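# Insert a lock into a door edge slot

## Task

Push the lock into the slot cut in the door's edge so its plate sits flat against the edge and its keyholes align with the door's, with the door still upright; the lock must stay there on its own once the grippers let go.

## Robot and tools

ROBOT. There are two arms, left_arm and right_arm, each with six joints and a two-finger gripper. The names are only labels, not sides of a camera image. Each gripper's fingers point along its own +z axis and close along its y axis.

SCENE FRAME. All positions use one frame. The origin is on the table top midway between the arms, +z is up, +x reaches out over the table, and left_arm sits on the +y side. The state line reads left_arm: ... | right_arm: ... and gives each gripper's end_effector_position in metres and end_effector_quat_wxyz. That point lies between the finger pads, about 1 cm short of the tips. The printed position can be off from reality, more so when the arm is stretched far.

execute_actions. The argument actions is a list holding one action, one wait, or nothing. An empty list, {"actions": []}, just reports the state. An action is {"rows": [[...]], "steps": n} with n from 1 to 15 (default 15); each control step is 1/30 s. Each row is applied for one step, and if there are fewer rows than steps the last row repeats. A wait is {"steps": n} with no rows, n up to 300; it returns once that many steps have passed since the previous result, with thinking time counted. The optional pictures flag (true/false) controls whether camera images come back; by default they do. A refused call sends nothing.

ROW LAYOUT. Every row is one flat list of 14 numbers covering both arms, even if only one moves: left_arm waist, shoulder, elbow, wrist pitch, wrist yaw, wrist roll, opening, then the same seven for right_arm. The joint numbers are absolute target angles in radians, in the same form as the Joint positions line, not offsets. Stated ranges per arm: waist -2.618 to 3.054, shoulder 0.000 to 3.142, elbow 0.000 to 3.142, wrist pitch -1.571 to 1.571, wrist yaw -1.571 to 1.571, wrist roll -2.094 to 2.094. True limits may differ by up to 0.036 rad either way. A target more than 0.036 rad outside a range, and farther out than the joint's last reported angle, gets the call refused; a target past the real end is clipped there, and the result then notes "joint sent to its limit" (possibly about an earlier action). Lack of that note does not prove more travel exists. The opening is a scale from -1 (closed) to +1 (fully open, 0.094 m between pads), absolute.

MOTION. Joints move at limited speed. Each step the command to a joint stays within a fixed lead of its measured angle: 0.202 rad waist, 0.258 shoulder, 0.238 elbow, 0.573 wrist pitch, 0.522 wrist yaw and roll. If the targets would put the gripper over 70 mm from where it is, all targets on that arm are pulled back toward the current angles. So big moves need several actions. Between calls the arms keep heading for the last row sent until they have nearly stopped, or a step is HELD; then only a new action moves them on.

RESULT LINES. Joint positions and Joint velocities give, per arm, the six joints (rad, rad/s) followed by the pad gap (m, m/s). grip_measured shows the measured opening on the command scale; each gripper's reading may be off by about 1 mm, a constant per scene. "joint command not followed" means the clearance check altered or blocked some joint targets; the rest of the row still ran. HELD flags steps where all or part of your row was not sent. Joint torques list each joint's drive output in the Joint positions order without the gripper; they include offsets, scale errors, friction and noise, and are nonzero even with no contact. MOTOR HOT appears from 75 °C; OVER-TEMPERATURE FAULT lines report stops: at 90 °C that arm halts for 10 s (that check then pauses 5 minutes on that arm), and at 100 °C its motors and gripper go limp and the arm falls. Holding loads, even while you think, warms motors.

GRIPPING. Away from the ends of the scale, fingers go where grip_measured would read your number. To keep hold, command about 0.03 below grip_measured; a smaller gap grips more gently. Pad force tops out around 50 to 62 N (lower on some grippers), less on parts under about 2 mm thick, with a brief spike at first contact. Expect occasional tugs on a held part or pushes on loose items.

zoom_image. Arguments: camera ("cam_left_wrist" or "cam_right_wrist", both 504x504) and region [x0, y0, x1, y1] in pixels of that camera's latest image, origin at top-left, at most 504 by 504. It returns an enlarged view.

finished_scene. Argument scene: the integer number of the current scene (1 or 2). Answering without any tool call ends everything.

AVOID. Do not let anything leave the table, do not topple the door, and do not let the arms collide or press on each other hard. Avoid drops, slips, slams, hard knocks and forceful shoving; move smoothly. Release the lock only when it is seated flush and self-supporting.

Each tool is called after "Request:" by a JSON object that holds its "method" and its "body".

## Session

Request:
{"method": "execute_actions", "body": {"actions": []}}

Scene clock: 0.00 s of 5550.00 s.
left_arm: end_effector_position=(+0.1386, +0.5826, +0.1201) grip_measured=+1.000 end_effector_quat_wxyz=(+0.372, -0.611, +0.591, -0.373) | right_arm: end_effector_position=(+0.3055, -0.3604, +0.1761) grip_measured=+1.000 end_effector_quat_wxyz=(+0.186, +0.277, +0.881, -0.335)
Joint positions: left_arm=[ 1.449  1.753  1.068 -0.855  1.109 -0.051  0.094] | right_arm=[-0.039  1.475  1.197 -1.163  0.778  0.628  0.094]
Joint velocities: left_arm=[-0.007 -0.012 -0.017 -0.051 -0.007  0.066  0.   ] | right_arm=[-0.007 -0.002 -0.002 -0.037 -0.037 -0.007  0.   ]
Joint torques (N m, as the arm reports them, + toward a larger angle): no reading
Motor temperatures (°C, as the motors report them): left_arm=[24 43 28 25 25 21] | right_arm=[24 25 26 25 23 24]

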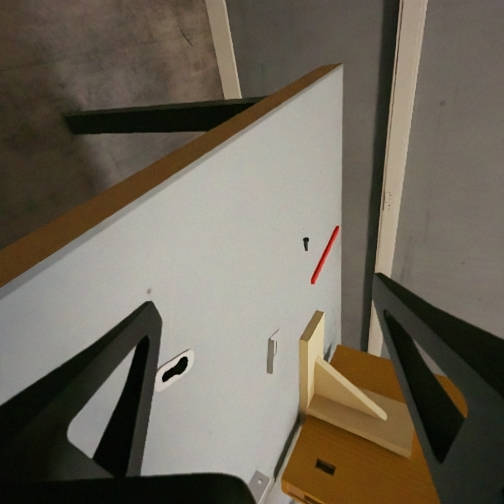

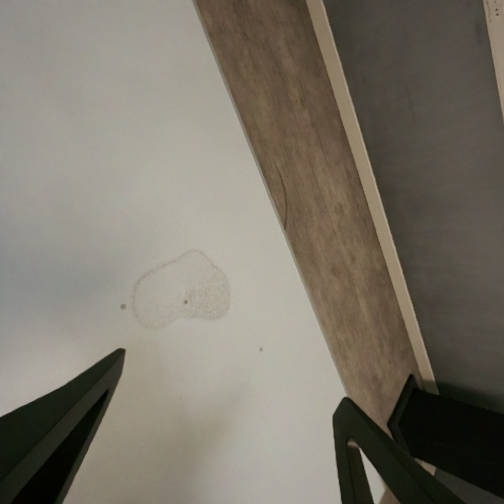

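Request:
{"method": "execute_actions", "body": {"actions": [{"rows":[[1.2,0.7,1.1,-1.1,0,0,1,0,0.3,0.8,-1.2,0,0,1]]}], "pictures": false}}

Request:
{"method": "execute_actions", "body": {"actions": [{"rows":[[-0.85,0.7,1.1,-1.1,0,0,1,0.75,0.3,0.8,-1.2,0,0,1]]}], "pictures": false}}

Request:
{"method": "execute_actions", "body": {"actions": [{"steps":50}]}}

Scene clock: 6.10 s of 5550.00 s.
left_arm: end_effector_position=(+0.0470, +0.4849, +0.2847) grip_measured=+1.000 end_effector_quat_wxyz=(+0.367, -0.538, +0.721, +0.235) | right_arm: end_effector_position=(+0.1747, -0.2480, +0.2043) grip_measured=+1.000 end_effector_quat_wxyz=(+0.410, -0.021, +0.912, +0.007)
Joint positions: left_arm=[ 1.191  0.694  1.099 -1.077  0.081 -0.008  0.094] | right_arm=[-0.007  0.34   0.801 -1.188  0.047  0.037  0.094]
Joint velocities: left_arm=[ 0.002 -0.779  0.252 -0.095 -0.462  0.081  0.   ] | right_arm=[-0.012 -1.565  0.012  0.007 -0.33  -0.168  0.   ]
Joint torques (N m, as the arm reports them, + toward a larger angle): left_arm=[ 0.77  6.38  4.92  1.21 -0.11  0.02] | right_arm=[ 0.71  6.69  5.54  1.35 -0.09 -0.11]
Motor temperatures (°C, as the motors report them): left_arm=[24 45 29 25 26 22] | right_arm=[24 25 27 25 23 24]
Steps of this call (steps 1 to 90: nothing new was sent; then 2.60 s passed at rest; steps 91 to 105: all 15 steps of this action). Readings (joint positions):
91: left_arm=[1.425 1.726 1.069 -0.876 1.014 -0.047] | right_arm=[-0.038 1.448 1.167 -1.138 0.722 0.562]
92: left_arm=[1.376 1.675 1.066 -0.918 0.894 -0.045] | right_arm=[-0.032 1.396 1.110 -1.126 0.643 0.485]
94: left_arm=[1.246 1.527 1.066 -0.980 0.688 -0.034] | right_arm=[-0.018 1.266 0.986 -1.140 0.489 0.353]
98: left_arm=[1.185 1.195 1.072 -1.040 0.348 -0.018] | right_arm=[-0.008 0.942 0.809 -1.194 0.203 0.152]
105: the state above

Scene clock: 6.60 s of 5550.00 s.
left_arm: end_effector_position=(+0.1839, +0.3260, +0.2806) grip_measured=+1.000 end_effector_quat_wxyz=(+0.424, -0.094, +0.900, +0.042) | right_arm: end_effector_position=(+0.1205, -0.1473, +0.2104) grip_measured=+1.000 end_effector_quat_wxyz=(+0.394, -0.369, +0.823, +0.178)
Joint positions: left_arm=[ 0.085  0.689  1.098 -1.1    0.003 -0.002  0.094] | right_arm=[ 0.742  0.288  0.801 -1.19   0.006  0.008  0.094]
Joint velocities: left_arm=[-2.166  0.032 -0.002  0.095 -0.022 -0.022  0.   ] | right_arm=[ 0.002 -0.012 -0.002  0.007  0.007  0.051  0.   ]
Joint torques (N m, as the arm reports them, + toward a larger angle): left_arm=[ 0.73  2.44  6.19  1.29 -0.08 -0.02] | right_arm=[ 0.79  3.66  5.44  1.38 -0.08 -0.11]
Motor temperatures (°C, as the motors report them): left_arm=[24 45 29 25 26 22] | right_arm=[24 25 27 25 23 24]
Steps of this call (steps 1 to 15: all 15 steps of this action). Readings (joint positions):
1: left_arm=[1.151 0.677 1.105 -1.078 0.052 -0.010] | right_arm=[0.030 0.301 0.801 -1.189 0.046 0.034]
2: left_arm=[1.075 0.674 1.106 -1.078 0.041 -0.009] | right_arm=[0.106 0.286 0.801 -1.190 0.039 0.029]
4: left_arm=[0.922 0.682 1.103 -1.086 0.029 -0.007] | right_arm=[0.260 0.287 0.801 -1.191 0.028 0.021]
8: left_arm=[0.618 0.689 1.098 -1.097 0.015 -0.005] | right_arm=[0.567 0.288 0.801 -1.190 0.017 0.013]
15: the state above

Scene clock: 8.27 s of 5550.00 s.
left_arm: end_effector_position=(+0.1362, +0.1463, +0.2793) grip_measured=+1.000 end_effector_quat_wxyz=(+0.395, +0.320, +0.848, -0.151) | right_arm: end_effector_position=(+0.1205, -0.1473, +0.2104) grip_measured=+1.000 end_effector_quat_wxyz=(+0.394, -0.369, +0.823, +0.178)
Joint positions: left_arm=[-0.839  0.689  1.098 -1.107  0.005  0.     0.094] | right_arm=[ 0.742  0.288  0.801 -1.19   0.006  0.008  0.094]
Joint velocities: left_arm=[ 0.007 -0.007 -0.007  0.037  0.022  0.022  0.   ] | right_arm=[ 0.002  0.007 -0.012 -0.051 -0.11   0.022  0.   ]
Joint torques (N m, as the arm reports them, + toward a larger angle): left_arm=[-0.89  2.4   6.21  1.33 -0.08 -0.04] | right_arm=[ 0.66  3.78  5.42  1.43 -0.02 -0.08]
Motor temperatures (°C, as the motors report them): left_arm=[24 45 29 25 26 22] | right_arm=[24 26 27 25 23 24]
Steps of this call (steps 1 to 30: the robot went on to your last target; steps 31 to 50: nothing new was sent). Readings (joint positions):
1: left_arm=[0.009 0.689 1.098 -1.100 0.002 -0.002] | right_arm=[0.742 0.288 0.801 -1.190 0.006 0.008]
2: left_arm=[-0.067 0.689 1.098 -1.101 0.002 -0.002] | right_arm=[0.742 0.288 0.801 -1.190 0.006 0.008]
4: left_arm=[-0.219 0.689 1.098 -1.101 0.001 -0.002] | right_arm=[0.742 0.288 0.801 -1.190 0.006 0.008]
8: left_arm=[-0.523 0.689 1.098 -1.101 -0.001 -0.001] | right_arm=[0.742 0.288 0.801 -1.190 0.006 0.008]
50: the state above
All arms were judged still, so your last target was given up. Only a new action makes them travel on or press farther. Fingers that are still opening or closing keep moving.

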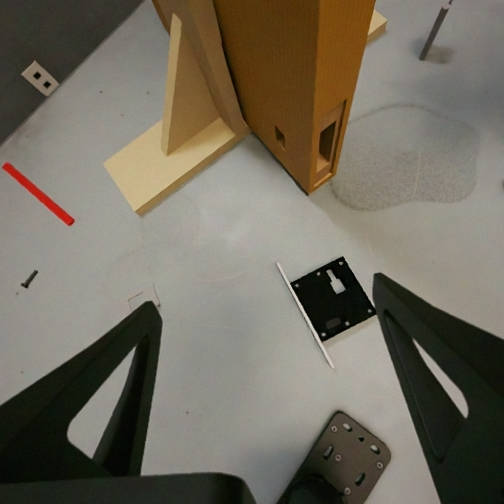

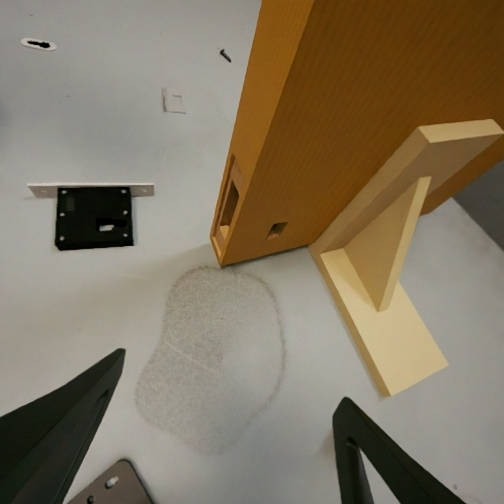

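Request:
{"method": "execute_actions", "body": {"actions": [{"rows":[[-1.33,1.288,0.97,-1.23,0,2.09,0,-1.0,0.3,0.3,-0.5,-1.55,0,1]]}], "pictures": false}}

Request:
{"method": "execute_actions", "body": {"actions": [{"steps":45}]}}

Scene clock: 26.27 s of 5550.00 s.
left_arm: end_effector_position=(+0.0545, +0.0956, +0.0920) grip_measured=+0.003 end_effector_quat_wxyz=(-0.005, +0.956, +0.293, +0.003) | right_arm: end_effector_position=(+0.1743, -0.1147, +0.1945) grip_measured=+1.000 end_effector_quat_wxyz=(+0.447, -0.211, +0.717, +0.492)
Joint positions: left_arm=[-1.324  1.318  0.943 -1.205 -0.007  1.345  0.047] | right_arm=[-0.37   0.302  0.282 -0.532 -1.346  0.006  0.094]
Joint velocities: left_arm=[-0.007 -0.071  0.017 -0.095  0.037  2.821  0.   ] | right_arm=[-2.21   0.002  0.017  0.227 -1.209 -0.051  0.   ]
Joint torques (N m, as the arm reports them, + toward a larger angle): left_arm=[-0.52 -5.81  8.17  0.    0.02 -0.04] | right_arm=[ 0.77  1.71  8.31  1.12 -0.43 -0.09]
Motor temperatures (°C, as the motors report them): left_arm=[24 43 30 27 25 21] | right_arm=[24 26 27 28 23 25]
Steps of this call (steps 1 to 90: nothing new was sent; then 14.50 s passed at rest; steps 91 to 105: all 15 steps of this action). Readings (joint positions):
91: left_arm=[-0.866 0.707 1.094 -1.114 -0.006 0.056] | right_arm=[0.702 0.282 0.764 -1.112 -0.075 0.007]
92: left_arm=[-0.918 0.741 1.086 -1.122 -0.006 0.127] | right_arm=[0.626 0.278 0.698 -0.982 -0.183 0.007]
94: left_arm=[-1.026 0.855 1.050 -1.137 -0.009 0.275] | right_arm=[0.473 0.286 0.546 -0.776 -0.387 0.006]
98: left_arm=[-1.262 1.184 0.992 -1.164 -0.011 0.640] | right_arm=[0.166 0.301 0.305 -0.634 -0.776 0.006]
105: the state above

Scene clock: 27.77 s of 5550.00 s.
left_arm: end_effector_position=(+0.0540, +0.0969, +0.0923) grip_measured=+0.003 end_effector_quat_wxyz=(-0.007, +0.998, -0.068, +0.000) | right_arm: end_effector_position=(+0.2149, -0.2044, +0.2142) grip_measured=+1.000 end_effector_quat_wxyz=(+0.582, -0.047, +0.712, +0.391)
Joint positions: left_arm=[-1.324  1.316  0.943 -1.211 -0.007  2.076  0.047] | right_arm=[-0.992  0.302  0.282 -0.499 -1.535  0.006  0.094]
Joint velocities: left_arm=[ 0.017 -0.007  0.007 -0.037  0.037  0.037  0.001] | right_arm=[ 0.007 -0.012  0.002  0.022 -0.022 -0.022  0.   ]
Joint torques (N m, as the arm reports them, + toward a larger angle): left_arm=[-0.47 -5.91  8.17 -0.09  0.04  0.04] | right_arm=[-0.71  1.52  7.72  1.03 -0.46 -0.08]
Motor temperatures (°C, as the motors report them): left_arm=[24 43 30 27 25 21] | right_arm=[24 26 28 28 23 25]
joint sent to its limit (left arm) — the command would take joint 6 (wrist roll) past its upper limit, so that joint was sent only as far as its limit.
Steps of this call (steps 1 to 45: the robot went on to your last target). Readings (joint positions):
1: left_arm=[-1.324 1.316 0.943 -1.207 -0.007 1.445] | right_arm=[-0.446 0.302 0.282 -0.525 -1.385 0.006]
2: left_arm=[-1.324 1.316 0.943 -1.209 -0.007 1.546] | right_arm=[-0.523 0.302 0.282 -0.519 -1.415 0.006]
4: left_arm=[-1.324 1.316 0.943 -1.211 -0.007 1.733] | right_arm=[-0.676 0.302 0.282 -0.511 -1.459 0.006]
8: left_arm=[-1.324 1.316 0.943 -1.211 -0.007 1.937] | right_arm=[-0.951 0.302 0.282 -0.501 -1.499 0.006]
45: the state above
All arms were judged still, so your last target was given up. Only a new action makes them travel on or press farther. Fingers that are still opening or closing keep moving.

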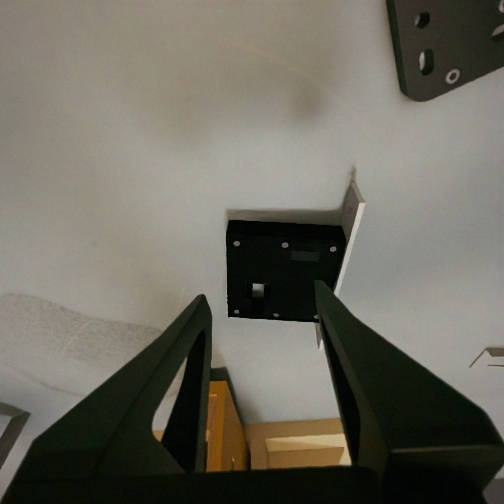

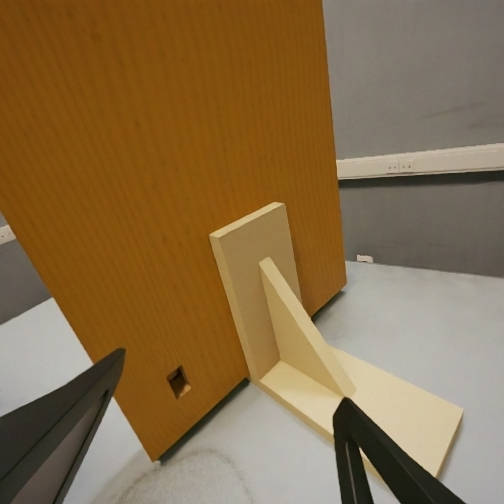

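Request:
{"method": "execute_actions", "body": {"actions": [{"rows":[[-1.19,1.07,0.75,-1.22,0,2.09,0,-1.0,0.3,0.3,-0.5,-1.55,0,1]]}], "pictures": false}}

Request:
{"method": "execute_actions", "body": {"actions": [{"rows":[[-1.19,1.1,0.67,-1.13,0,2.09,0,-1.0,0.3,0.3,-0.5,-1.55,0,1]]}]}}

Scene clock: 40.73 s of 5550.00 s.
left_arm: end_effector_position=(+0.0534, +0.1513, +0.0795) grip_measured=+0.003 end_effector_quat_wxyz=(+0.004, +1.000, -0.007, +0.007) | right_arm: end_effector_position=(+0.2149, -0.2044, +0.2142) grip_measured=+1.000 end_effector_quat_wxyz=(+0.582, -0.048, +0.712, +0.391)
Joint positions: left_arm=[-1.199  1.083  0.748 -1.222 -0.009  2.077  0.047] | right_arm=[-0.992  0.302  0.282 -0.498 -1.535  0.006  0.094]
Joint velocities: left_arm=[-0.007 -0.012 -0.002  0.037 -0.022  0.007 -0.001] | right_arm=[-0.002 -0.002  0.012  0.007 -0.066 -0.022  0.   ]
Joint torques (N m, as the arm reports them, + toward a larger angle): left_arm=[ 0.78 -2.65  6.37  0.15  0.05  0.01] | right_arm=[-0.81  1.62  7.93  1.06 -0.4  -0.09]
Motor temperatures (°C, as the motors report them): left_arm=[24 44 31 26 25 21] | right_arm=[24 25 29 28 23 25]
joint sent to its limit (left arm) — the command would take joint 6 (wrist roll) past its upper limit, so that joint was sent only as far as its limit.
Steps of this call (steps 1 to 90: nothing new was sent; then 9.47 s passed at rest; steps 91 to 105: all 15 steps of this action). Readings (joint positions):
91: left_arm=[-1.303 1.281 0.909 -1.181 0.002 2.075] | right_arm=[-0.992 0.302 0.282 -0.499 -1.535 0.006]
92: left_arm=[-1.261 1.216 0.851 -1.160 0.001 2.075] | right_arm=[-0.992 0.302 0.282 -0.499 -1.535 0.006]
94: left_arm=[-1.206 1.111 0.773 -1.196 -0.008 2.077] | right_arm=[-0.992 0.302 0.282 -0.499 -1.535 0.006]
98: left_arm=[-1.199 1.083 0.748 -1.222 -0.009 2.077] | right_arm=[-0.992 0.302 0.282 -0.498 -1.535 0.006]
105: the state above

Scene clock: 41.23 s of 5550.00 s.
left_arm: end_effector_position=(+0.0525, +0.1530, +0.0584) grip_measured=+0.003 end_effector_quat_wxyz=(+0.003, +1.000, -0.007, +0.007) | right_arm: end_effector_position=(+0.2149, -0.2044, +0.2142) grip_measured=+1.000 end_effector_quat_wxyz=(+0.582, -0.048, +0.712, +0.391)
Joint positions: left_arm=[-1.199  1.09   0.667 -1.136 -0.009  2.078  0.047] | right_arm=[-0.992  0.302  0.282 -0.498 -1.535  0.006  0.094]
Joint velocities: left_arm=[-0.017  0.002 -0.002  0.037 -0.051 -0.081 -0.   ] | right_arm=[-0.017  0.012  0.002 -0.007  0.037  0.022  0.   ]
Joint torques (N m, as the arm reports them, + toward a larger angle): left_arm=[ 0.79 -0.57  6.36  0.12  0.05  0.01] | right_arm=[-0.71  1.68  7.89  1.06 -0.38 -0.1 ]
Motor temperatures (°C, as the motors report them): left_arm=[24 44 31 26 25 21] | right_arm=[24 25 29 28 23 25]
joint sent to its limit (left arm) — the command would take joint 6 (wrist roll) past its upper limit, so that joint was sent only as far as its limit.
Steps of this call (steps 1 to 15: all 15 steps of this action). Readings (joint positions):
1: left_arm=[-1.199 1.083 0.738 -1.207 -0.009 2.078] | right_arm=[-0.992 0.302 0.282 -0.498 -1.535 0.006]
2: left_arm=[-1.199 1.084 0.719 -1.186 -0.009 2.078] | right_arm=[-0.992 0.302 0.282 -0.498 -1.535 0.006]
4: left_arm=[-1.199 1.088 0.683 -1.165 -0.009 2.078] | right_arm=[-0.992 0.302 0.282 -0.498 -1.535 0.006]
8: left_arm=[-1.199 1.090 0.667 -1.153 -0.009 2.078] | right_arm=[-0.992 0.302 0.282 -0.498 -1.535 0.006]
15: the state above

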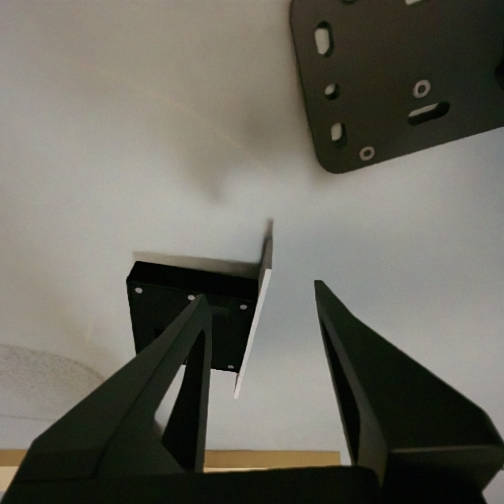

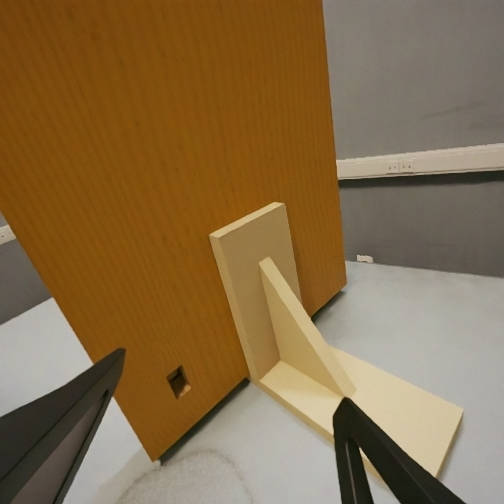

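Request:
{"method": "execute_actions", "body": {"actions": [{"rows":[[-1.25,1.1,0.67,-1.13,0,2.05,0,-1.0,0.3,0.3,-0.5,-1.55,0,1]],"steps":15}]}}

Scene clock: 69.13 s of 5550.00 s.
left_arm: end_effector_position=(+0.0479, +0.1495, +0.0584) grip_measured=+0.003 end_effector_quat_wxyz=(+0.004, +1.000, -0.016, +0.008) | right_arm: end_effector_position=(+0.2149, -0.2044, +0.2142) grip_measured=+1.000 end_effector_quat_wxyz=(+0.582, -0.048, +0.712, +0.391)
Joint positions: left_arm=[-1.24   1.09   0.667 -1.132 -0.01   2.056  0.047] | right_arm=[-0.992  0.302  0.282 -0.498 -1.535  0.006  0.094]
Joint velocities: left_arm=[ 0.002  0.007 -0.002  0.066 -0.022  0.037 -0.001] | right_arm=[-0.007 -0.012 -0.007  0.037  0.007 -0.051  0.   ]
Joint torques (N m, as the arm reports them, + toward a larger angle): left_arm=[-0.89 -0.62  6.35  0.15  0.06 -0.08] | right_arm=[-0.71  1.6   8.11  1.   -0.41 -0.09]
Motor temperatures (°C, as the motors report them): left_arm=[24 41 30 25 25 21] | right_arm=[24 25 30 28 23 25]
joint sent to its limit (left arm) — the command would take joint 6 (wrist roll) past its upper limit, so that joint was sent only as far as its limit.
Steps of this call (steps 1 to 15: the robot went on to your last target; steps 16 to 90: nothing new was sent; then 24.40 s passed at rest; steps 91 to 105: all 15 steps of this action). Readings (joint positions):
91: left_arm=[-1.207 1.090 0.667 -1.133 -0.010 2.074] | right_arm=[-0.992 0.302 0.282 -0.498 -1.535 0.006]
92: left_arm=[-1.221 1.090 0.667 -1.132 -0.010 2.070] | right_arm=[-0.992 0.302 0.282 -0.498 -1.535 0.006]
94: left_arm=[-1.236 1.090 0.667 -1.132 -0.010 2.065] | right_arm=[-0.992 0.302 0.282 -0.498 -1.535 0.006]
98: left_arm=[-1.240 1.090 0.667 -1.132 -0.010 2.059] | right_arm=[-0.992 0.302 0.282 -0.498 -1.535 0.006]
105: the state above

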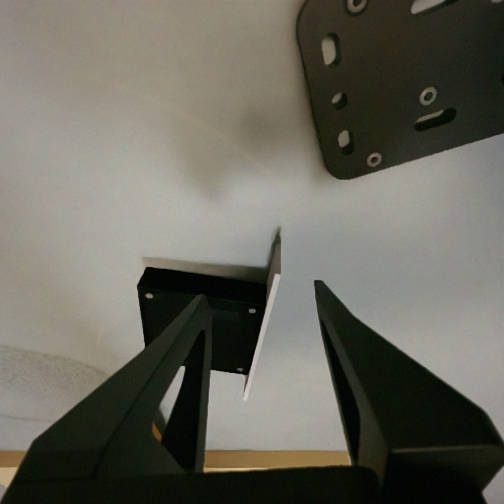

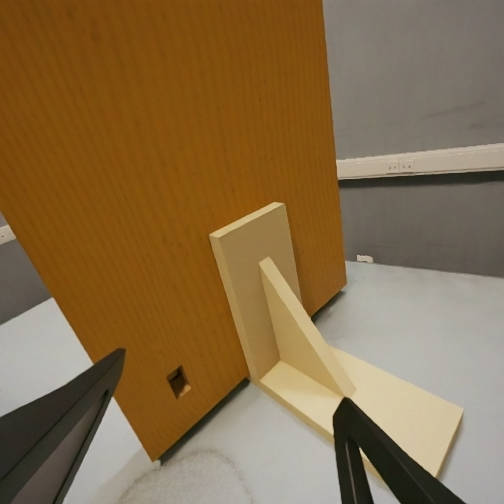

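Request:
{"method": "execute_actions", "body": {"actions": [{"rows":[[-1.31,1.09,0.6,-1.08,0,2.0,0,-1.0,0.3,0.3,-0.5,-1.55,0,1]],"steps":15}]}}

Scene clock: 73.60 s of 5550.00 s.
left_arm: end_effector_position=(+0.0367, +0.1542, +0.0415) grip_measured=+0.003 end_effector_quat_wxyz=(-0.005, +1.000, -0.022, +0.005) | right_arm: end_effector_position=(+0.2149, -0.2044, +0.2142) grip_measured=+1.000 end_effector_quat_wxyz=(+0.582, -0.048, +0.712, +0.391)
Joint positions: left_arm=[-1.299  1.09   0.598 -1.085 -0.013  2.007  0.047] | right_arm=[-0.992  0.302  0.282 -0.498 -1.535  0.006  0.094]
Joint velocities: left_arm=[-0.012 -0.012 -0.002  0.051  0.007 -0.037 -0.001] | right_arm=[-0.007 -0.002 -0.007  0.095 -0.037 -0.007  0.   ]
Joint torques (N m, as the arm reports them, + toward a larger angle): left_arm=[-0.87 -1.41  6.16  0.13  0.09 -0.06] | right_arm=[-0.7   1.54  8.15  1.06 -0.41 -0.09]
Motor temperatures (°C, as the motors report them): left_arm=[24 41 30 25 25 21] | right_arm=[24 25 30 28 23 25]
Steps of this call (steps 1 to 15: the robot went on to your last target; steps 16 to 90: nothing new was sent; then 0.97 s passed at rest; steps 91 to 105: all 15 steps of this action). Readings (joint positions):
91: left_arm=[-1.251 1.090 0.659 -1.122 -0.013 2.047] | right_arm=[-0.992 0.302 0.282 -0.498 -1.535 0.006]
92: left_arm=[-1.272 1.090 0.643 -1.107 -0.013 2.039] | right_arm=[-0.992 0.302 0.282 -0.498 -1.535 0.006]
94: left_arm=[-1.295 1.090 0.613 -1.098 -0.013 2.027] | right_arm=[-0.992 0.302 0.282 -0.498 -1.535 0.006]
98: left_arm=[-1.299 1.090 0.598 -1.096 -0.013 2.015] | right_arm=[-0.992 0.302 0.282 -0.498 -1.535 0.006]
105: the state above

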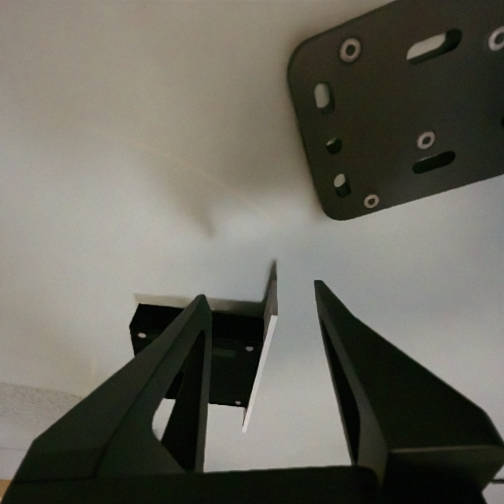

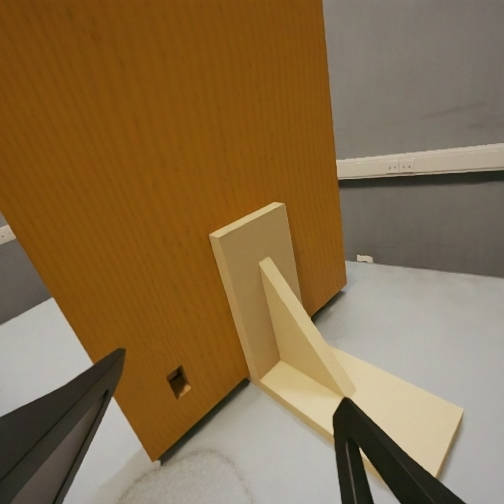

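Request:
{"method": "execute_actions", "body": {"actions": [{"rows":[[-1.255,1.09,0.6,-1.08,0,2.03,-0.3,-1.0,0.3,0.3,-0.5,-1.55,0,1],[-1.255,1.09,0.6,-1.08,0,2.03,-0.3,-1.0,0.3,0.3,-0.5,-1.55,0,1],[-1.255,1.09,0.6,-1.08,0,2.03,-0.3,-1.0,0.3,0.3,-0.5,-1.55,0,1],[-1.255,1.09,0.57,-1.05,0,2.03,-0.3,-1.0,0.3,0.3,-0.5,-1.55,0,1],[-1.255,1.09,0.535,-1.02,0,2.03,-0.3,-1.0,0.3,0.3,-0.5,-1.55,0,1]],"steps":15}]}}

Scene clock: 85.87 s of 5550.00 s.
left_arm: end_effector_position=(+0.0380, +0.1621, +0.0260) grip_measured=-0.297 end_effector_quat_wxyz=(-0.009, +1.000, -0.013, +0.002) | right_arm: end_effector_position=(+0.2149, -0.2044, +0.2142) grip_measured=+1.000 end_effector_quat_wxyz=(+0.582, -0.048, +0.712, +0.391)
Joint positions: left_arm=[-1.265  1.09   0.534 -1.029 -0.011  2.024  0.033] | right_arm=[-0.992  0.302  0.282 -0.498 -1.535  0.006  0.094]
Joint velocities: left_arm=[ 0.012 -0.017 -0.022 -0.022  0.022 -0.022  0.001] | right_arm=[-0.007 -0.007 -0.017 -0.11   0.037  0.007  0.   ]
Joint torques (N m, as the arm reports them, + toward a larger angle): left_arm=[ 0.91 -1.32  6.    0.09  0.06  0.08] | right_arm=[-0.83  1.79  7.91  1.05 -0.43 -0.1 ]
Motor temperatures (°C, as the motors report them): left_arm=[24 41 30 25 25 21] | right_arm=[24 25 30 28 23 25]
Steps of this call (steps 1 to 15: the robot went on to your last target; steps 16 to 90: nothing new was sent; then 8.77 s passed at rest; steps 91 to 105: all 15 steps of this action). Readings (joint positions):
91: left_arm=[-1.293 1.090 0.598 -1.083 -0.011 2.008] | right_arm=[-0.992 0.302 0.282 -0.498 -1.535 0.006]
92: left_arm=[-1.281 1.090 0.598 -1.083 -0.011 2.012] | right_arm=[-0.992 0.302 0.282 -0.498 -1.535 0.006]
94: left_arm=[-1.268 1.090 0.595 -1.078 -0.011 2.016] | right_arm=[-0.992 0.302 0.282 -0.498 -1.535 0.006]
98: left_arm=[-1.265 1.090 0.544 -1.042 -0.011 2.021] | right_arm=[-0.992 0.302 0.282 -0.498 -1.535 0.006]
105: the state above

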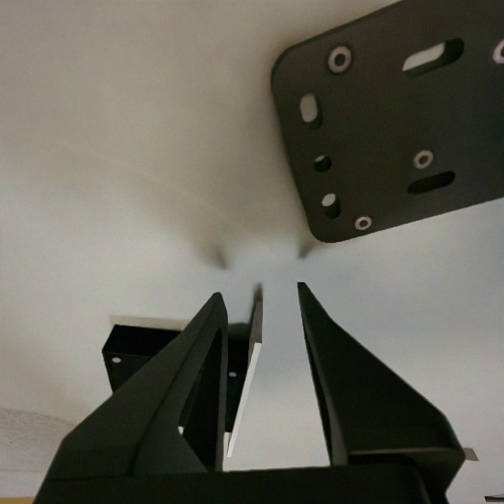

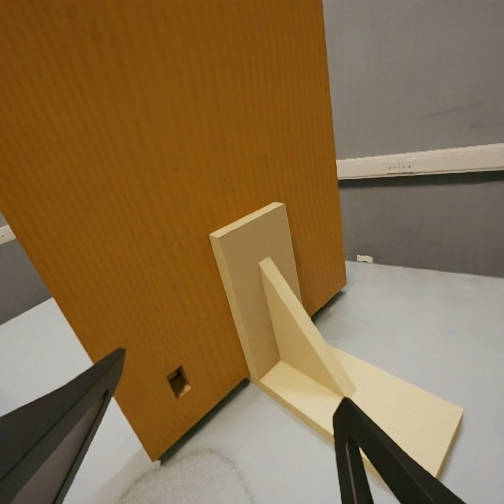

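Request:
{"method": "execute_actions", "body": {"actions": [{"rows":[[-1.16,1.09,0.535,-1.02,0,2.07,-0.3,-1.0,0.3,0.3,-0.5,-1.55,0,1]],"steps":15}]}}

Scene clock: 92.27 s of 5550.00 s.
left_arm: end_effector_position=(+0.0496, +0.1661, +0.0260) grip_measured=-0.297 end_effector_quat_wxyz=(-0.005, +1.000, +0.015, +0.002) | right_arm: end_effector_position=(+0.2149, -0.2044, +0.2143) grip_measured=+1.000 end_effector_quat_wxyz=(+0.582, -0.048, +0.712, +0.391)
Joint positions: left_arm=[-1.171  1.09   0.534 -1.021 -0.007  2.063  0.033] | right_arm=[-0.992  0.302  0.282 -0.498 -1.535  0.006  0.094]
Joint velocities: left_arm=[-0.012 -0.027  0.017 -0.066 -0.007  0.007  0.   ] | right_arm=[ 0.012 -0.012 -0.002 -0.037 -0.007  0.022  0.   ]
Joint torques (N m, as the arm reports them, + toward a larger angle): left_arm=[ 0.93 -1.32  6.    0.11  0.04  0.04] | right_arm=[-0.56  1.7   7.86  1.02 -0.4  -0.1 ]
Motor temperatures (°C, as the motors report them): left_arm=[24 40 30 25 25 21] | right_arm=[24 25 30 28 23 25]
Steps of this call (steps 1 to 15: the robot went on to your last target; steps 16 to 90: nothing new was sent; then 2.90 s passed at rest; steps 91 to 105: all 15 steps of this action). Readings (joint positions):
91: left_arm=[-1.246 1.090 0.534 -1.023 -0.006 2.031] | right_arm=[-0.992 0.302 0.282 -0.498 -1.535 0.006]
92: left_arm=[-1.212 1.090 0.534 -1.022 -0.006 2.038] | right_arm=[-0.992 0.302 0.282 -0.498 -1.535 0.006]
94: left_arm=[-1.177 1.090 0.534 -1.021 -0.007 2.047] | right_arm=[-0.992 0.302 0.282 -0.498 -1.535 0.006]
98: left_arm=[-1.171 1.090 0.534 -1.021 -0.007 2.057] | right_arm=[-0.992 0.302 0.282 -0.498 -1.535 0.006]
105: the state above

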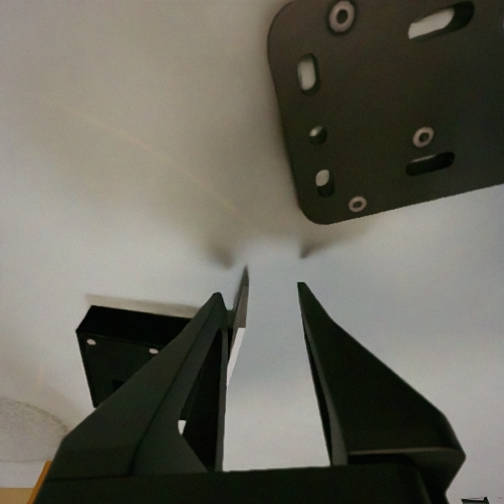

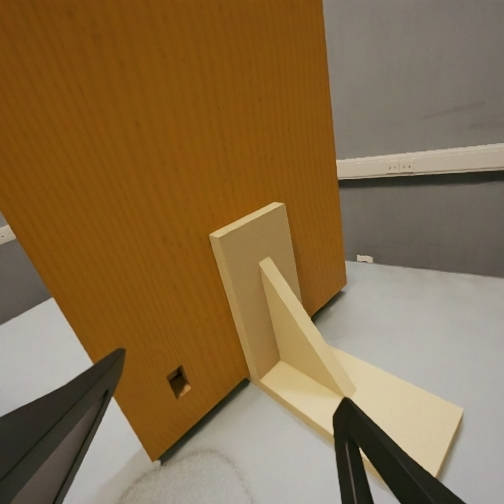

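Shift slightly outward and close.

Request:
{"method": "execute_actions", "body": {"actions": [{"rows":[[-1.16,1.09,0.535,-0.995,0,2.07,-0.45,-1.0,0.3,0.3,-0.5,-1.55,0,1],[-1.16,1.09,0.535,-0.995,0,2.07,-0.6,-1.0,0.3,0.3,-0.5,-1.55,0,1],[-1.16,1.09,0.535,-0.995,0,2.07,-0.7,-1.0,0.3,0.3,-0.5,-1.55,0,1],[-1.16,1.09,0.535,-0.995,0,2.07,-0.8,-1.0,0.3,0.3,-0.5,-1.55,0,1],[-1.16,1.09,0.535,-0.995,0,2.07,-0.88,-1.0,0.3,0.3,-0.5,-1.55,0,1],[-1.16,1.09,0.535,-0.995,0,2.07,-0.96,-1.0,0.3,0.3,-0.5,-1.55,0,1]],"steps":15}]}}

Request:
{"method": "execute_actions", "body": {"actions": [{"rows":[[-1.14,1.09,0.72,-1.2,0,2.07,-0.96,-1.0,0.3,0.3,-0.5,-1.55,0,1]],"steps":15}]}}

Request:
{"method": "execute_actions", "body": {"actions": [{"rows":[[-1.05,1.09,0.92,-1.4,0,2.07,-0.96,-1.0,0.3,0.3,-0.5,-1.55,0,1]],"steps":15}]}}

Scene clock: 104.50 s of 5550.00 s.
left_arm: end_effector_position=(+0.0529, +0.1598, +0.0260) grip_measured=-0.957 end_effector_quat_wxyz=(+0.008, +1.000, +0.014, +0.008) | right_arm: end_effector_position=(+0.2149, -0.2044, +0.2143) grip_measured=+1.000 end_effector_quat_wxyz=(+0.582, -0.048, +0.712, +0.391)
Joint positions: left_arm=[-1.171  1.09   0.534 -0.993 -0.006  2.065  0.002] | right_arm=[-0.992  0.302  0.282 -0.498 -1.535  0.006  0.094]
Joint velocities: left_arm=[ 0.002  0.017 -0.007 -0.007  0.022 -0.066 -0.001] | right_arm=[-0.007  0.017 -0.002  0.007 -0.037  0.022  0.   ]
Joint torques (N m, as the arm reports them, + toward a larger angle): left_arm=[ 0.93 -1.37  6.06  0.12  0.02  0.04] | right_arm=[-0.75  1.74  7.92  1.04 -0.42 -0.07]
Motor temperatures (°C, as the motors report them): left_arm=[24 40 30 24 25 21] | right_arm=[24 25 30 28 23 25]
Steps of this call (steps 1 to 15: the robot went on to your last target; steps 16 to 90: nothing new was sent; then 8.73 s passed at rest; steps 91 to 105: all 15 steps of this action). Readings (joint positions):
91: left_arm=[-1.171 1.090 0.534 -1.019 -0.007 2.064] | right_arm=[-0.992 0.302 0.282 -0.498 -1.535 0.006]
92: left_arm=[-1.171 1.090 0.534 -1.016 -0.007 2.065] | right_arm=[-0.992 0.302 0.282 -0.498 -1.535 0.006]
94: left_arm=[-1.171 1.090 0.534 -1.005 -0.007 2.065] | right_arm=[-0.992 0.302 0.282 -0.498 -1.535 0.006]
98: left_arm=[-1.171 1.090 0.534 -0.993 -0.006 2.065] | right_arm=[-0.992 0.302 0.282 -0.498 -1.535 0.006]
105: the state above

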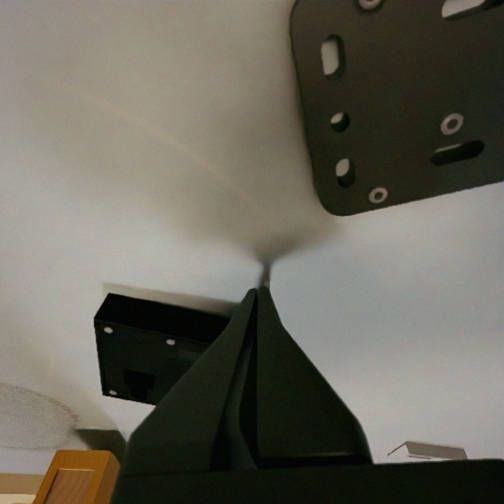

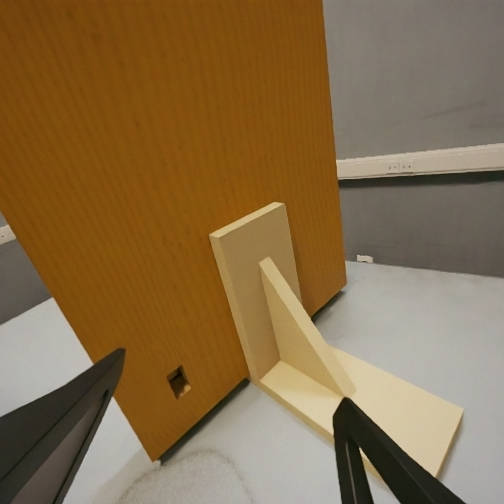

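Scene clock: 105.00 s of 5550.00 s.
left_arm: end_effector_position=(+0.0599, +0.1538, +0.0678) grip_measured=-0.957 end_effector_quat_wxyz=(+0.005, +1.000, +0.023, +0.006) | right_arm: end_effector_position=(+0.2149, -0.2044, +0.2143) grip_measured=+1.000 end_effector_quat_wxyz=(+0.582, -0.048, +0.712, +0.391)
Joint positions: left_arm=[-1.15   1.094  0.707 -1.169 -0.006  2.066  0.002] | right_arm=[-0.992  0.302  0.282 -0.498 -1.535  0.006  0.094]
Joint velocities: left_arm=[-0.002 -0.012 -0.022 -0.037  0.022  0.007  0.   ] | right_arm=[ 0.002 -0.002 -0.017  0.066  0.022 -0.007  0.   ]
Joint torques (N m, as the arm reports them, + toward a larger angle): left_arm=[ 0.9  -1.95  7.2  -0.07  0.02  0.02] | right_arm=[-0.67  1.63  8.09  1.07 -0.35 -0.11]
Motor temperatures (°C, as the motors report them): left_arm=[24 40 30 24 25 21] | right_arm=[24 25 30 28 23 25]
Steps of this call (steps 1 to 15: all 15 steps of this action). Readings (joint positions):
1: left_arm=[-1.167 1.092 0.557 -1.025 -0.006 2.066] | right_arm=[-0.992 0.302 0.282 -0.498 -1.535 0.006]
2: left_arm=[-1.160 1.094 0.597 -1.071 -0.006 2.066] | right_arm=[-0.992 0.302 0.282 -0.498 -1.535 0.006]
4: left_arm=[-1.152 1.094 0.672 -1.107 -0.006 2.066] | right_arm=[-0.992 0.302 0.282 -0.498 -1.535 0.006]
8: left_arm=[-1.150 1.094 0.707 -1.130 -0.006 2.066] | right_arm=[-0.992 0.302 0.282 -0.498 -1.535 0.006]
15: the state above

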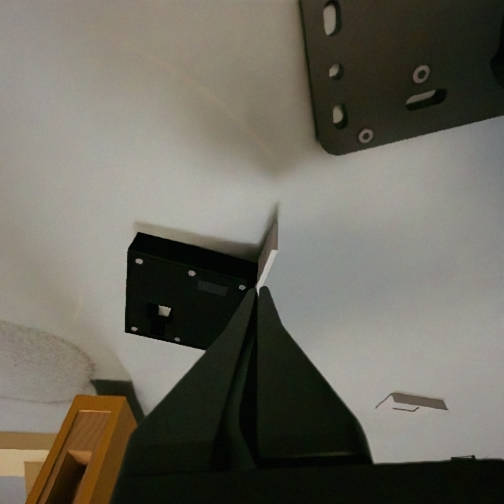

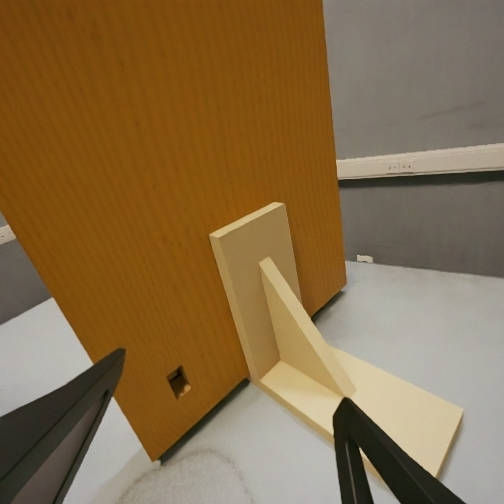

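Scene clock: 105.50 s of 5550.00 s.
left_arm: end_effector_position=(+0.0728, +0.1589, +0.1178) grip_measured=-0.957 end_effector_quat_wxyz=(+0.004, +0.998, +0.068, +0.005) | right_arm: end_effector_position=(+0.2149, -0.2044, +0.2143) grip_measured=+1.000 end_effector_quat_wxyz=(+0.582, -0.048, +0.712, +0.391)
Joint positions: left_arm=[-1.06   1.1    0.909 -1.368 -0.004  2.066  0.002] | right_arm=[-0.992  0.302  0.282 -0.498 -1.535  0.006  0.094]
Joint velocities: left_arm=[ 0.002 -0.012 -0.007 -0.095 -0.022 -0.037  0.   ] | right_arm=[-0.017  0.012  0.002 -0.022 -0.007 -0.095  0.   ]
Joint torques (N m, as the arm reports them, + toward a larger angle): left_arm=[ 0.86 -2.49  7.03 -0.08  0.    0.01] | right_arm=[-0.69  1.56  7.75  0.99 -0.43 -0.11]
Motor temperatures (°C, as the motors report them): left_arm=[24 40 30 24 25 21] | right_arm=[24 25 30 28 23 25]
Steps of this call (steps 1 to 15: all 15 steps of this action). Readings (joint positions):
1: left_arm=[-1.133 1.098 0.733 -1.206 -0.003 2.066] | right_arm=[-0.992 0.302 0.282 -0.498 -1.535 0.006]
2: left_arm=[-1.101 1.100 0.780 -1.256 -0.003 2.066] | right_arm=[-0.992 0.302 0.282 -0.498 -1.535 0.006]
4: left_arm=[-1.067 1.100 0.870 -1.296 -0.004 2.066] | right_arm=[-0.992 0.302 0.282 -0.498 -1.535 0.006]
8: left_arm=[-1.060 1.100 0.909 -1.328 -0.004 2.066] | right_arm=[-0.992 0.302 0.282 -0.498 -1.535 0.006]
15: the state above

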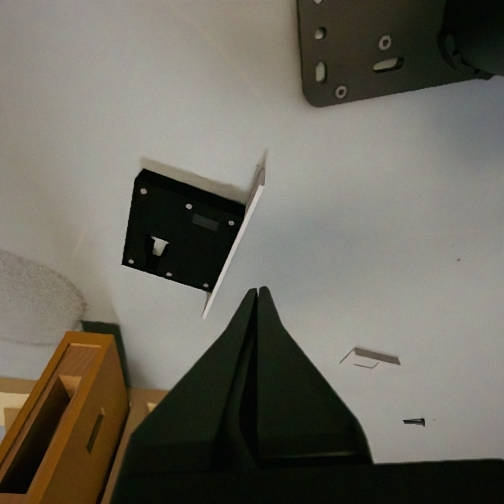

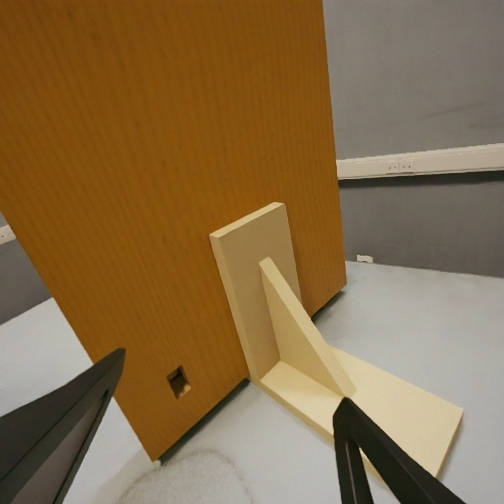

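Request:
{"method": "execute_actions", "body": {"actions": [{"rows":[[-1.18,1.07,0.6,-1.06,0,2.07,-0.2,-1.0,0.3,0.3,-0.5,-1.55,0,1]],"steps":15}]}}

Request:
{"method": "execute_actions", "body": {"actions": [{"rows":[[-1.18,1.07,0.535,-1.0,0,2.07,-0.2,-1.0,0.3,0.3,-0.5,-1.55,0,1]],"steps":15}]}}

Scene clock: 120.93 s of 5550.00 s.
left_arm: end_effector_position=(+0.0504, +0.1653, +0.0374) grip_measured=-0.203 end_effector_quat_wxyz=(-0.005, +1.000, +0.013, +0.002) | right_arm: end_effector_position=(+0.2149, -0.2044, +0.2143) grip_measured=+1.000 end_effector_quat_wxyz=(+0.582, -0.048, +0.712, +0.391)
Joint positions: left_arm=[-1.17   1.078  0.575 -1.074 -0.009  2.067  0.037] | right_arm=[-0.992  0.302  0.282 -0.498 -1.535  0.006  0.094]
Joint velocities: left_arm=[ 0.007 -0.012  0.007  0.125  0.051  0.022  0.   ] | right_arm=[-0.002  0.002 -0.012 -0.007  0.007  0.037  0.   ]
Joint torques (N m, as the arm reports them, + toward a larger angle): left_arm=[-0.84 -1.99  7.86  0.11  0.04  0.01] | right_arm=[-0.72  1.68  7.96  1.07 -0.41 -0.12]
Motor temperatures (°C, as the motors report them): left_arm=[24 40 30 24 25 21] | right_arm=[24 25 30 28 23 25]
Steps of this call (steps 1 to 15: the robot went on to your last target; steps 16 to 90: nothing new was sent; then 11.93 s passed at rest; steps 91 to 105: all 15 steps of this action). Readings (joint positions):
91: left_arm=[-1.081 1.091 0.873 -1.326 -0.010 2.067] | right_arm=[-0.992 0.302 0.282 -0.498 -1.535 0.006]
92: left_arm=[-1.120 1.079 0.805 -1.249 -0.010 2.067] | right_arm=[-0.992 0.302 0.282 -0.498 -1.535 0.006]
94: left_arm=[-1.162 1.078 0.664 -1.165 -0.009 2.067] | right_arm=[-0.992 0.302 0.282 -0.498 -1.535 0.006]
98: left_arm=[-1.170 1.078 0.575 -1.135 -0.009 2.067] | right_arm=[-0.992 0.302 0.282 -0.498 -1.535 0.006]
105: the state above

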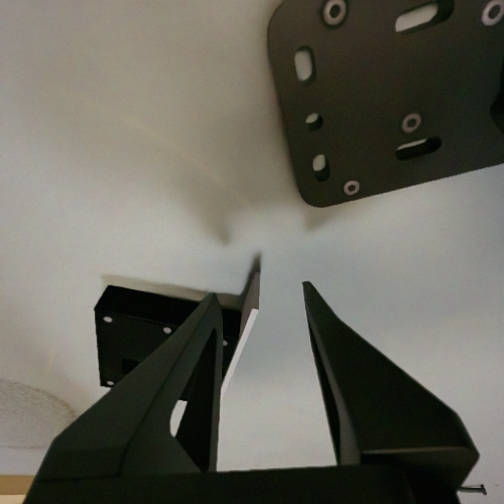

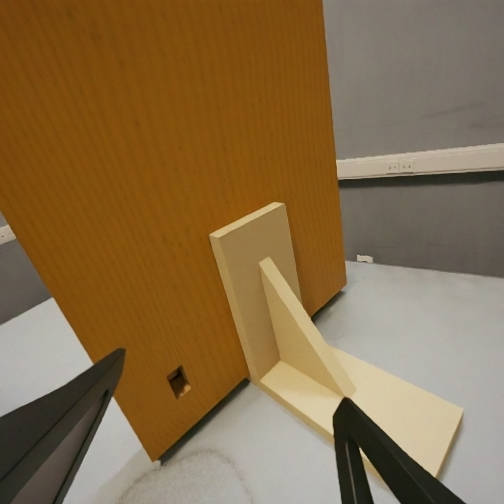

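Scene clock: 121.43 s of 5550.00 s.
left_arm: end_effector_position=(+0.0529, +0.1610, +0.0282) grip_measured=-0.203 end_effector_quat_wxyz=(+0.009, +1.000, +0.013, +0.010) | right_arm: end_effector_position=(+0.2149, -0.2044, +0.2143) grip_measured=+1.000 end_effector_quat_wxyz=(+0.582, -0.048, +0.712, +0.391)
Joint positions: left_arm=[-1.17   1.078  0.537 -1.005 -0.009  2.067  0.037] | right_arm=[-0.992  0.302  0.282 -0.498 -1.535  0.006  0.094]
Joint velocities: left_arm=[-0.017  0.002 -0.012 -0.007  0.022  0.051 -0.001] | right_arm=[ 0.002  0.012 -0.007 -0.022 -0.007 -0.007  0.   ]
Joint torques (N m, as the arm reports them, + toward a larger angle): left_arm=[-0.81 -2.    5.84  0.18  0.04  0.02] | right_arm=[-0.95  1.67  8.17  1.07 -0.4  -0.12]
Motor temperatures (°C, as the motors report them): left_arm=[24 40 30 24 25 21] | right_arm=[24 25 30 28 23 25]
Steps of this call (steps 1 to 15: all 15 steps of this action). Readings (joint positions):
1: left_arm=[-1.170 1.078 0.570 -1.062 -0.009 2.067] | right_arm=[-0.992 0.302 0.282 -0.498 -1.535 0.006]
2: left_arm=[-1.170 1.078 0.561 -1.046 -0.009 2.067] | right_arm=[-0.992 0.302 0.282 -0.498 -1.535 0.006]
4: left_arm=[-1.170 1.078 0.545 -1.030 -0.009 2.067] | right_arm=[-0.992 0.302 0.282 -0.498 -1.535 0.006]
8: left_arm=[-1.170 1.078 0.537 -1.017 -0.009 2.067] | right_arm=[-0.992 0.302 0.282 -0.498 -1.535 0.006]
15: the state above

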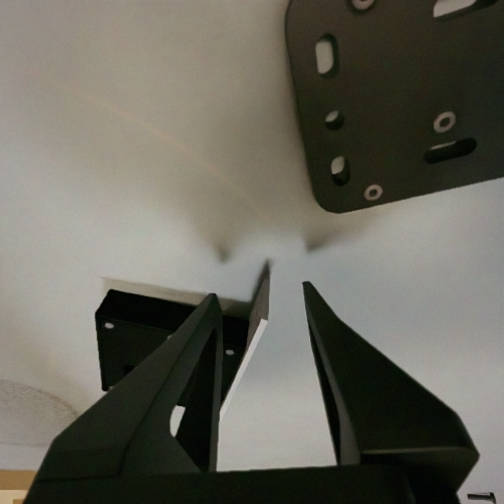

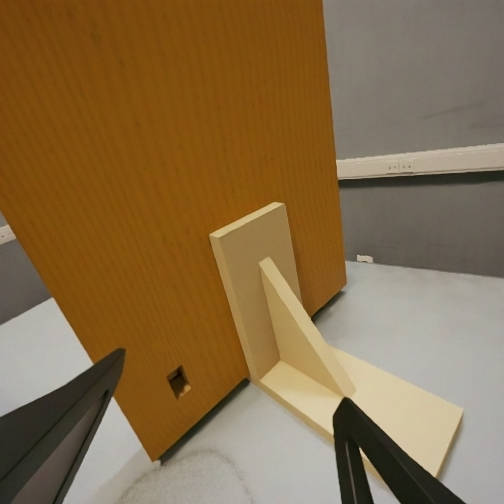

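Request:
{"method": "execute_actions", "body": {"actions": [{"rows":[[-1.18,1.07,0.51,-1.0,0,2.07,-0.3,-1.0,0.3,0.3,-0.5,-1.55,0,1],[-1.18,1.07,0.51,-1.0,0,2.07,-0.4,-1.0,0.3,0.3,-0.5,-1.55,0,1],[-1.18,1.07,0.51,-1.0,0,2.07,-0.55,-1.0,0.3,0.3,-0.5,-1.55,0,1],[-1.18,1.07,0.51,-1.0,0,2.07,-0.7,-1.0,0.3,0.3,-0.5,-1.55,0,1],[-1.18,1.07,0.51,-1.0,0,2.07,-0.8,-1.0,0.3,0.3,-0.5,-1.55,0,1],[-1.18,1.07,0.51,-1.0,0,2.07,-0.9,-1.0,0.3,0.3,-0.5,-1.55,0,1],[-1.18,1.07,0.51,-1.0,0,2.07,-0.95,-1.0,0.3,0.3,-0.5,-1.55,0,1],[-1.18,1.07,0.51,-1.0,0,2.07,-1,-1.0,0.3,0.3,-0.5,-1.55,0,1]],"steps":15}]}}

Request:
{"method": "execute_actions", "body": {"actions": [{"rows":[[-1.16,1.09,0.68,-1.16,0,2.07,-1,-1.0,0.3,0.3,-0.5,-1.55,0,1]],"steps":15}]}}

Scene clock: 134.00 s of 5550.00 s.
left_arm: end_effector_position=(+0.0498, +0.1663, +0.0223) grip_measured=-0.986 end_effector_quat_wxyz=(+0.001, +1.000, +0.013, +0.006) | right_arm: end_effector_position=(+0.2149, -0.2044, +0.2143) grip_measured=+1.000 end_effector_quat_wxyz=(+0.582, -0.048, +0.712, +0.391)
Joint positions: left_arm=[-1.17   1.078  0.513 -0.998 -0.009  2.067  0.001] | right_arm=[-0.992  0.302  0.282 -0.498 -1.535  0.006  0.094]
Joint velocities: left_arm=[-0.002  0.002  0.007 -0.022  0.037  0.022 -0.001] | right_arm=[-0.007 -0.012 -0.007  0.037  0.051  0.007  0.   ]
Joint torques (N m, as the arm reports them, + toward a larger angle): left_arm=[-0.84 -1.94  5.71  0.11  0.05  0.02] | right_arm=[-0.69  1.83  8.01  1.03 -0.45 -0.09]
Motor temperatures (°C, as the motors report them): left_arm=[24 39 30 24 25 21] | right_arm=[24 25 30 28 23 25]
Steps of this call (steps 1 to 15: the robot went on to your last target; steps 16 to 90: nothing new was sent; then 9.07 s passed at rest; steps 91 to 105: all 15 steps of this action). Readings (joint positions):
91: left_arm=[-1.170 1.078 0.535 -1.001 -0.009 2.067] | right_arm=[-0.992 0.302 0.282 -0.498 -1.535 0.006]
92: left_arm=[-1.170 1.078 0.530 -0.998 -0.009 2.067] | right_arm=[-0.992 0.302 0.282 -0.498 -1.535 0.006]
94: left_arm=[-1.170 1.078 0.519 -0.998 -0.009 2.067] | right_arm=[-0.992 0.302 0.282 -0.498 -1.535 0.006]
98: left_arm=[-1.170 1.078 0.513 -0.998 -0.009 2.067] | right_arm=[-0.992 0.302 0.282 -0.498 -1.535 0.006]
105: the state above

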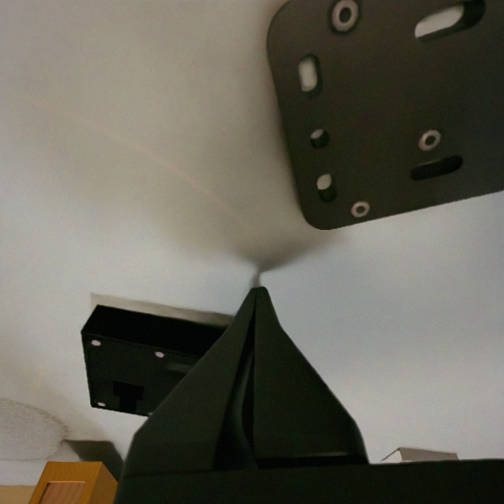

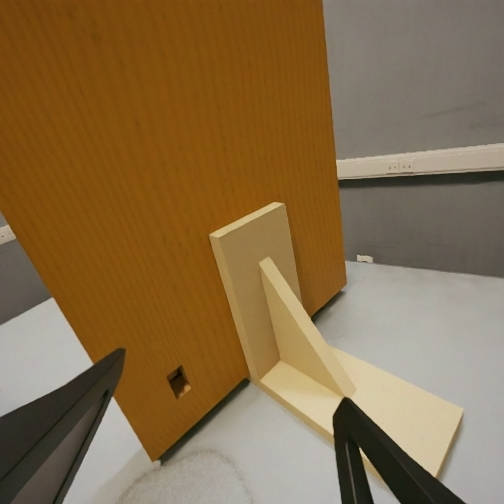

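Scene clock: 134.50 s of 5550.00 s.
left_arm: end_effector_position=(+0.0567, +0.1543, +0.0585) grip_measured=-0.986 end_effector_quat_wxyz=(+0.007, +1.000, +0.013, +0.009) | right_arm: end_effector_position=(+0.2149, -0.2044, +0.2143) grip_measured=+1.000 end_effector_quat_wxyz=(+0.582, -0.048, +0.712, +0.391)
Joint positions: left_arm=[-1.17   1.084  0.664 -1.13  -0.009  2.067  0.001] | right_arm=[-0.992  0.302  0.282 -0.498 -1.535  0.006  0.094]
Joint velocities: left_arm=[ 0.007  0.002  0.012 -0.022  0.022 -0.051  0.   ] | right_arm=[-0.002  0.002 -0.012 -0.037 -0.007 -0.022  0.   ]
Joint torques (N m, as the arm reports them, + toward a larger angle): left_arm=[ 0.88 -1.02  7.32 -0.06  0.05  0.01] | right_arm=[-0.79  1.72  8.02  1.04 -0.45 -0.12]
Motor temperatures (°C, as the motors report them): left_arm=[24 39 30 24 25 21] | right_arm=[24 25 30 28 23 25]
Steps of this call (steps 1 to 15: all 15 steps of this action). Readings (joint positions):
1: left_arm=[-1.170 1.081 0.532 -1.025 -0.009 2.067] | right_arm=[-0.992 0.302 0.282 -0.498 -1.535 0.006]
2: left_arm=[-1.170 1.084 0.567 -1.063 -0.009 2.067] | right_arm=[-0.992 0.302 0.282 -0.498 -1.535 0.006]
4: left_arm=[-1.170 1.084 0.633 -1.088 -0.009 2.067] | right_arm=[-0.992 0.302 0.282 -0.498 -1.535 0.006]
8: left_arm=[-1.170 1.084 0.664 -1.099 -0.009 2.067] | right_arm=[-0.992 0.302 0.282 -0.498 -1.535 0.006]
15: the state above

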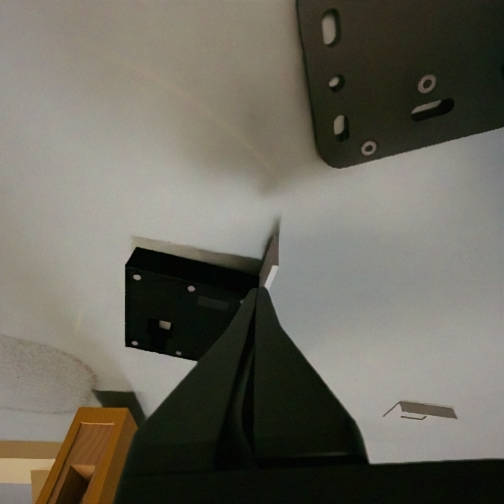

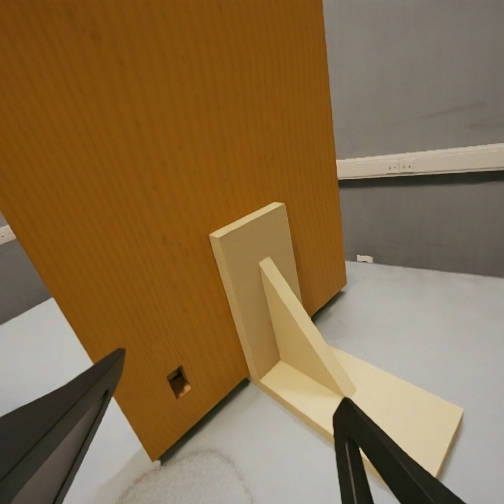

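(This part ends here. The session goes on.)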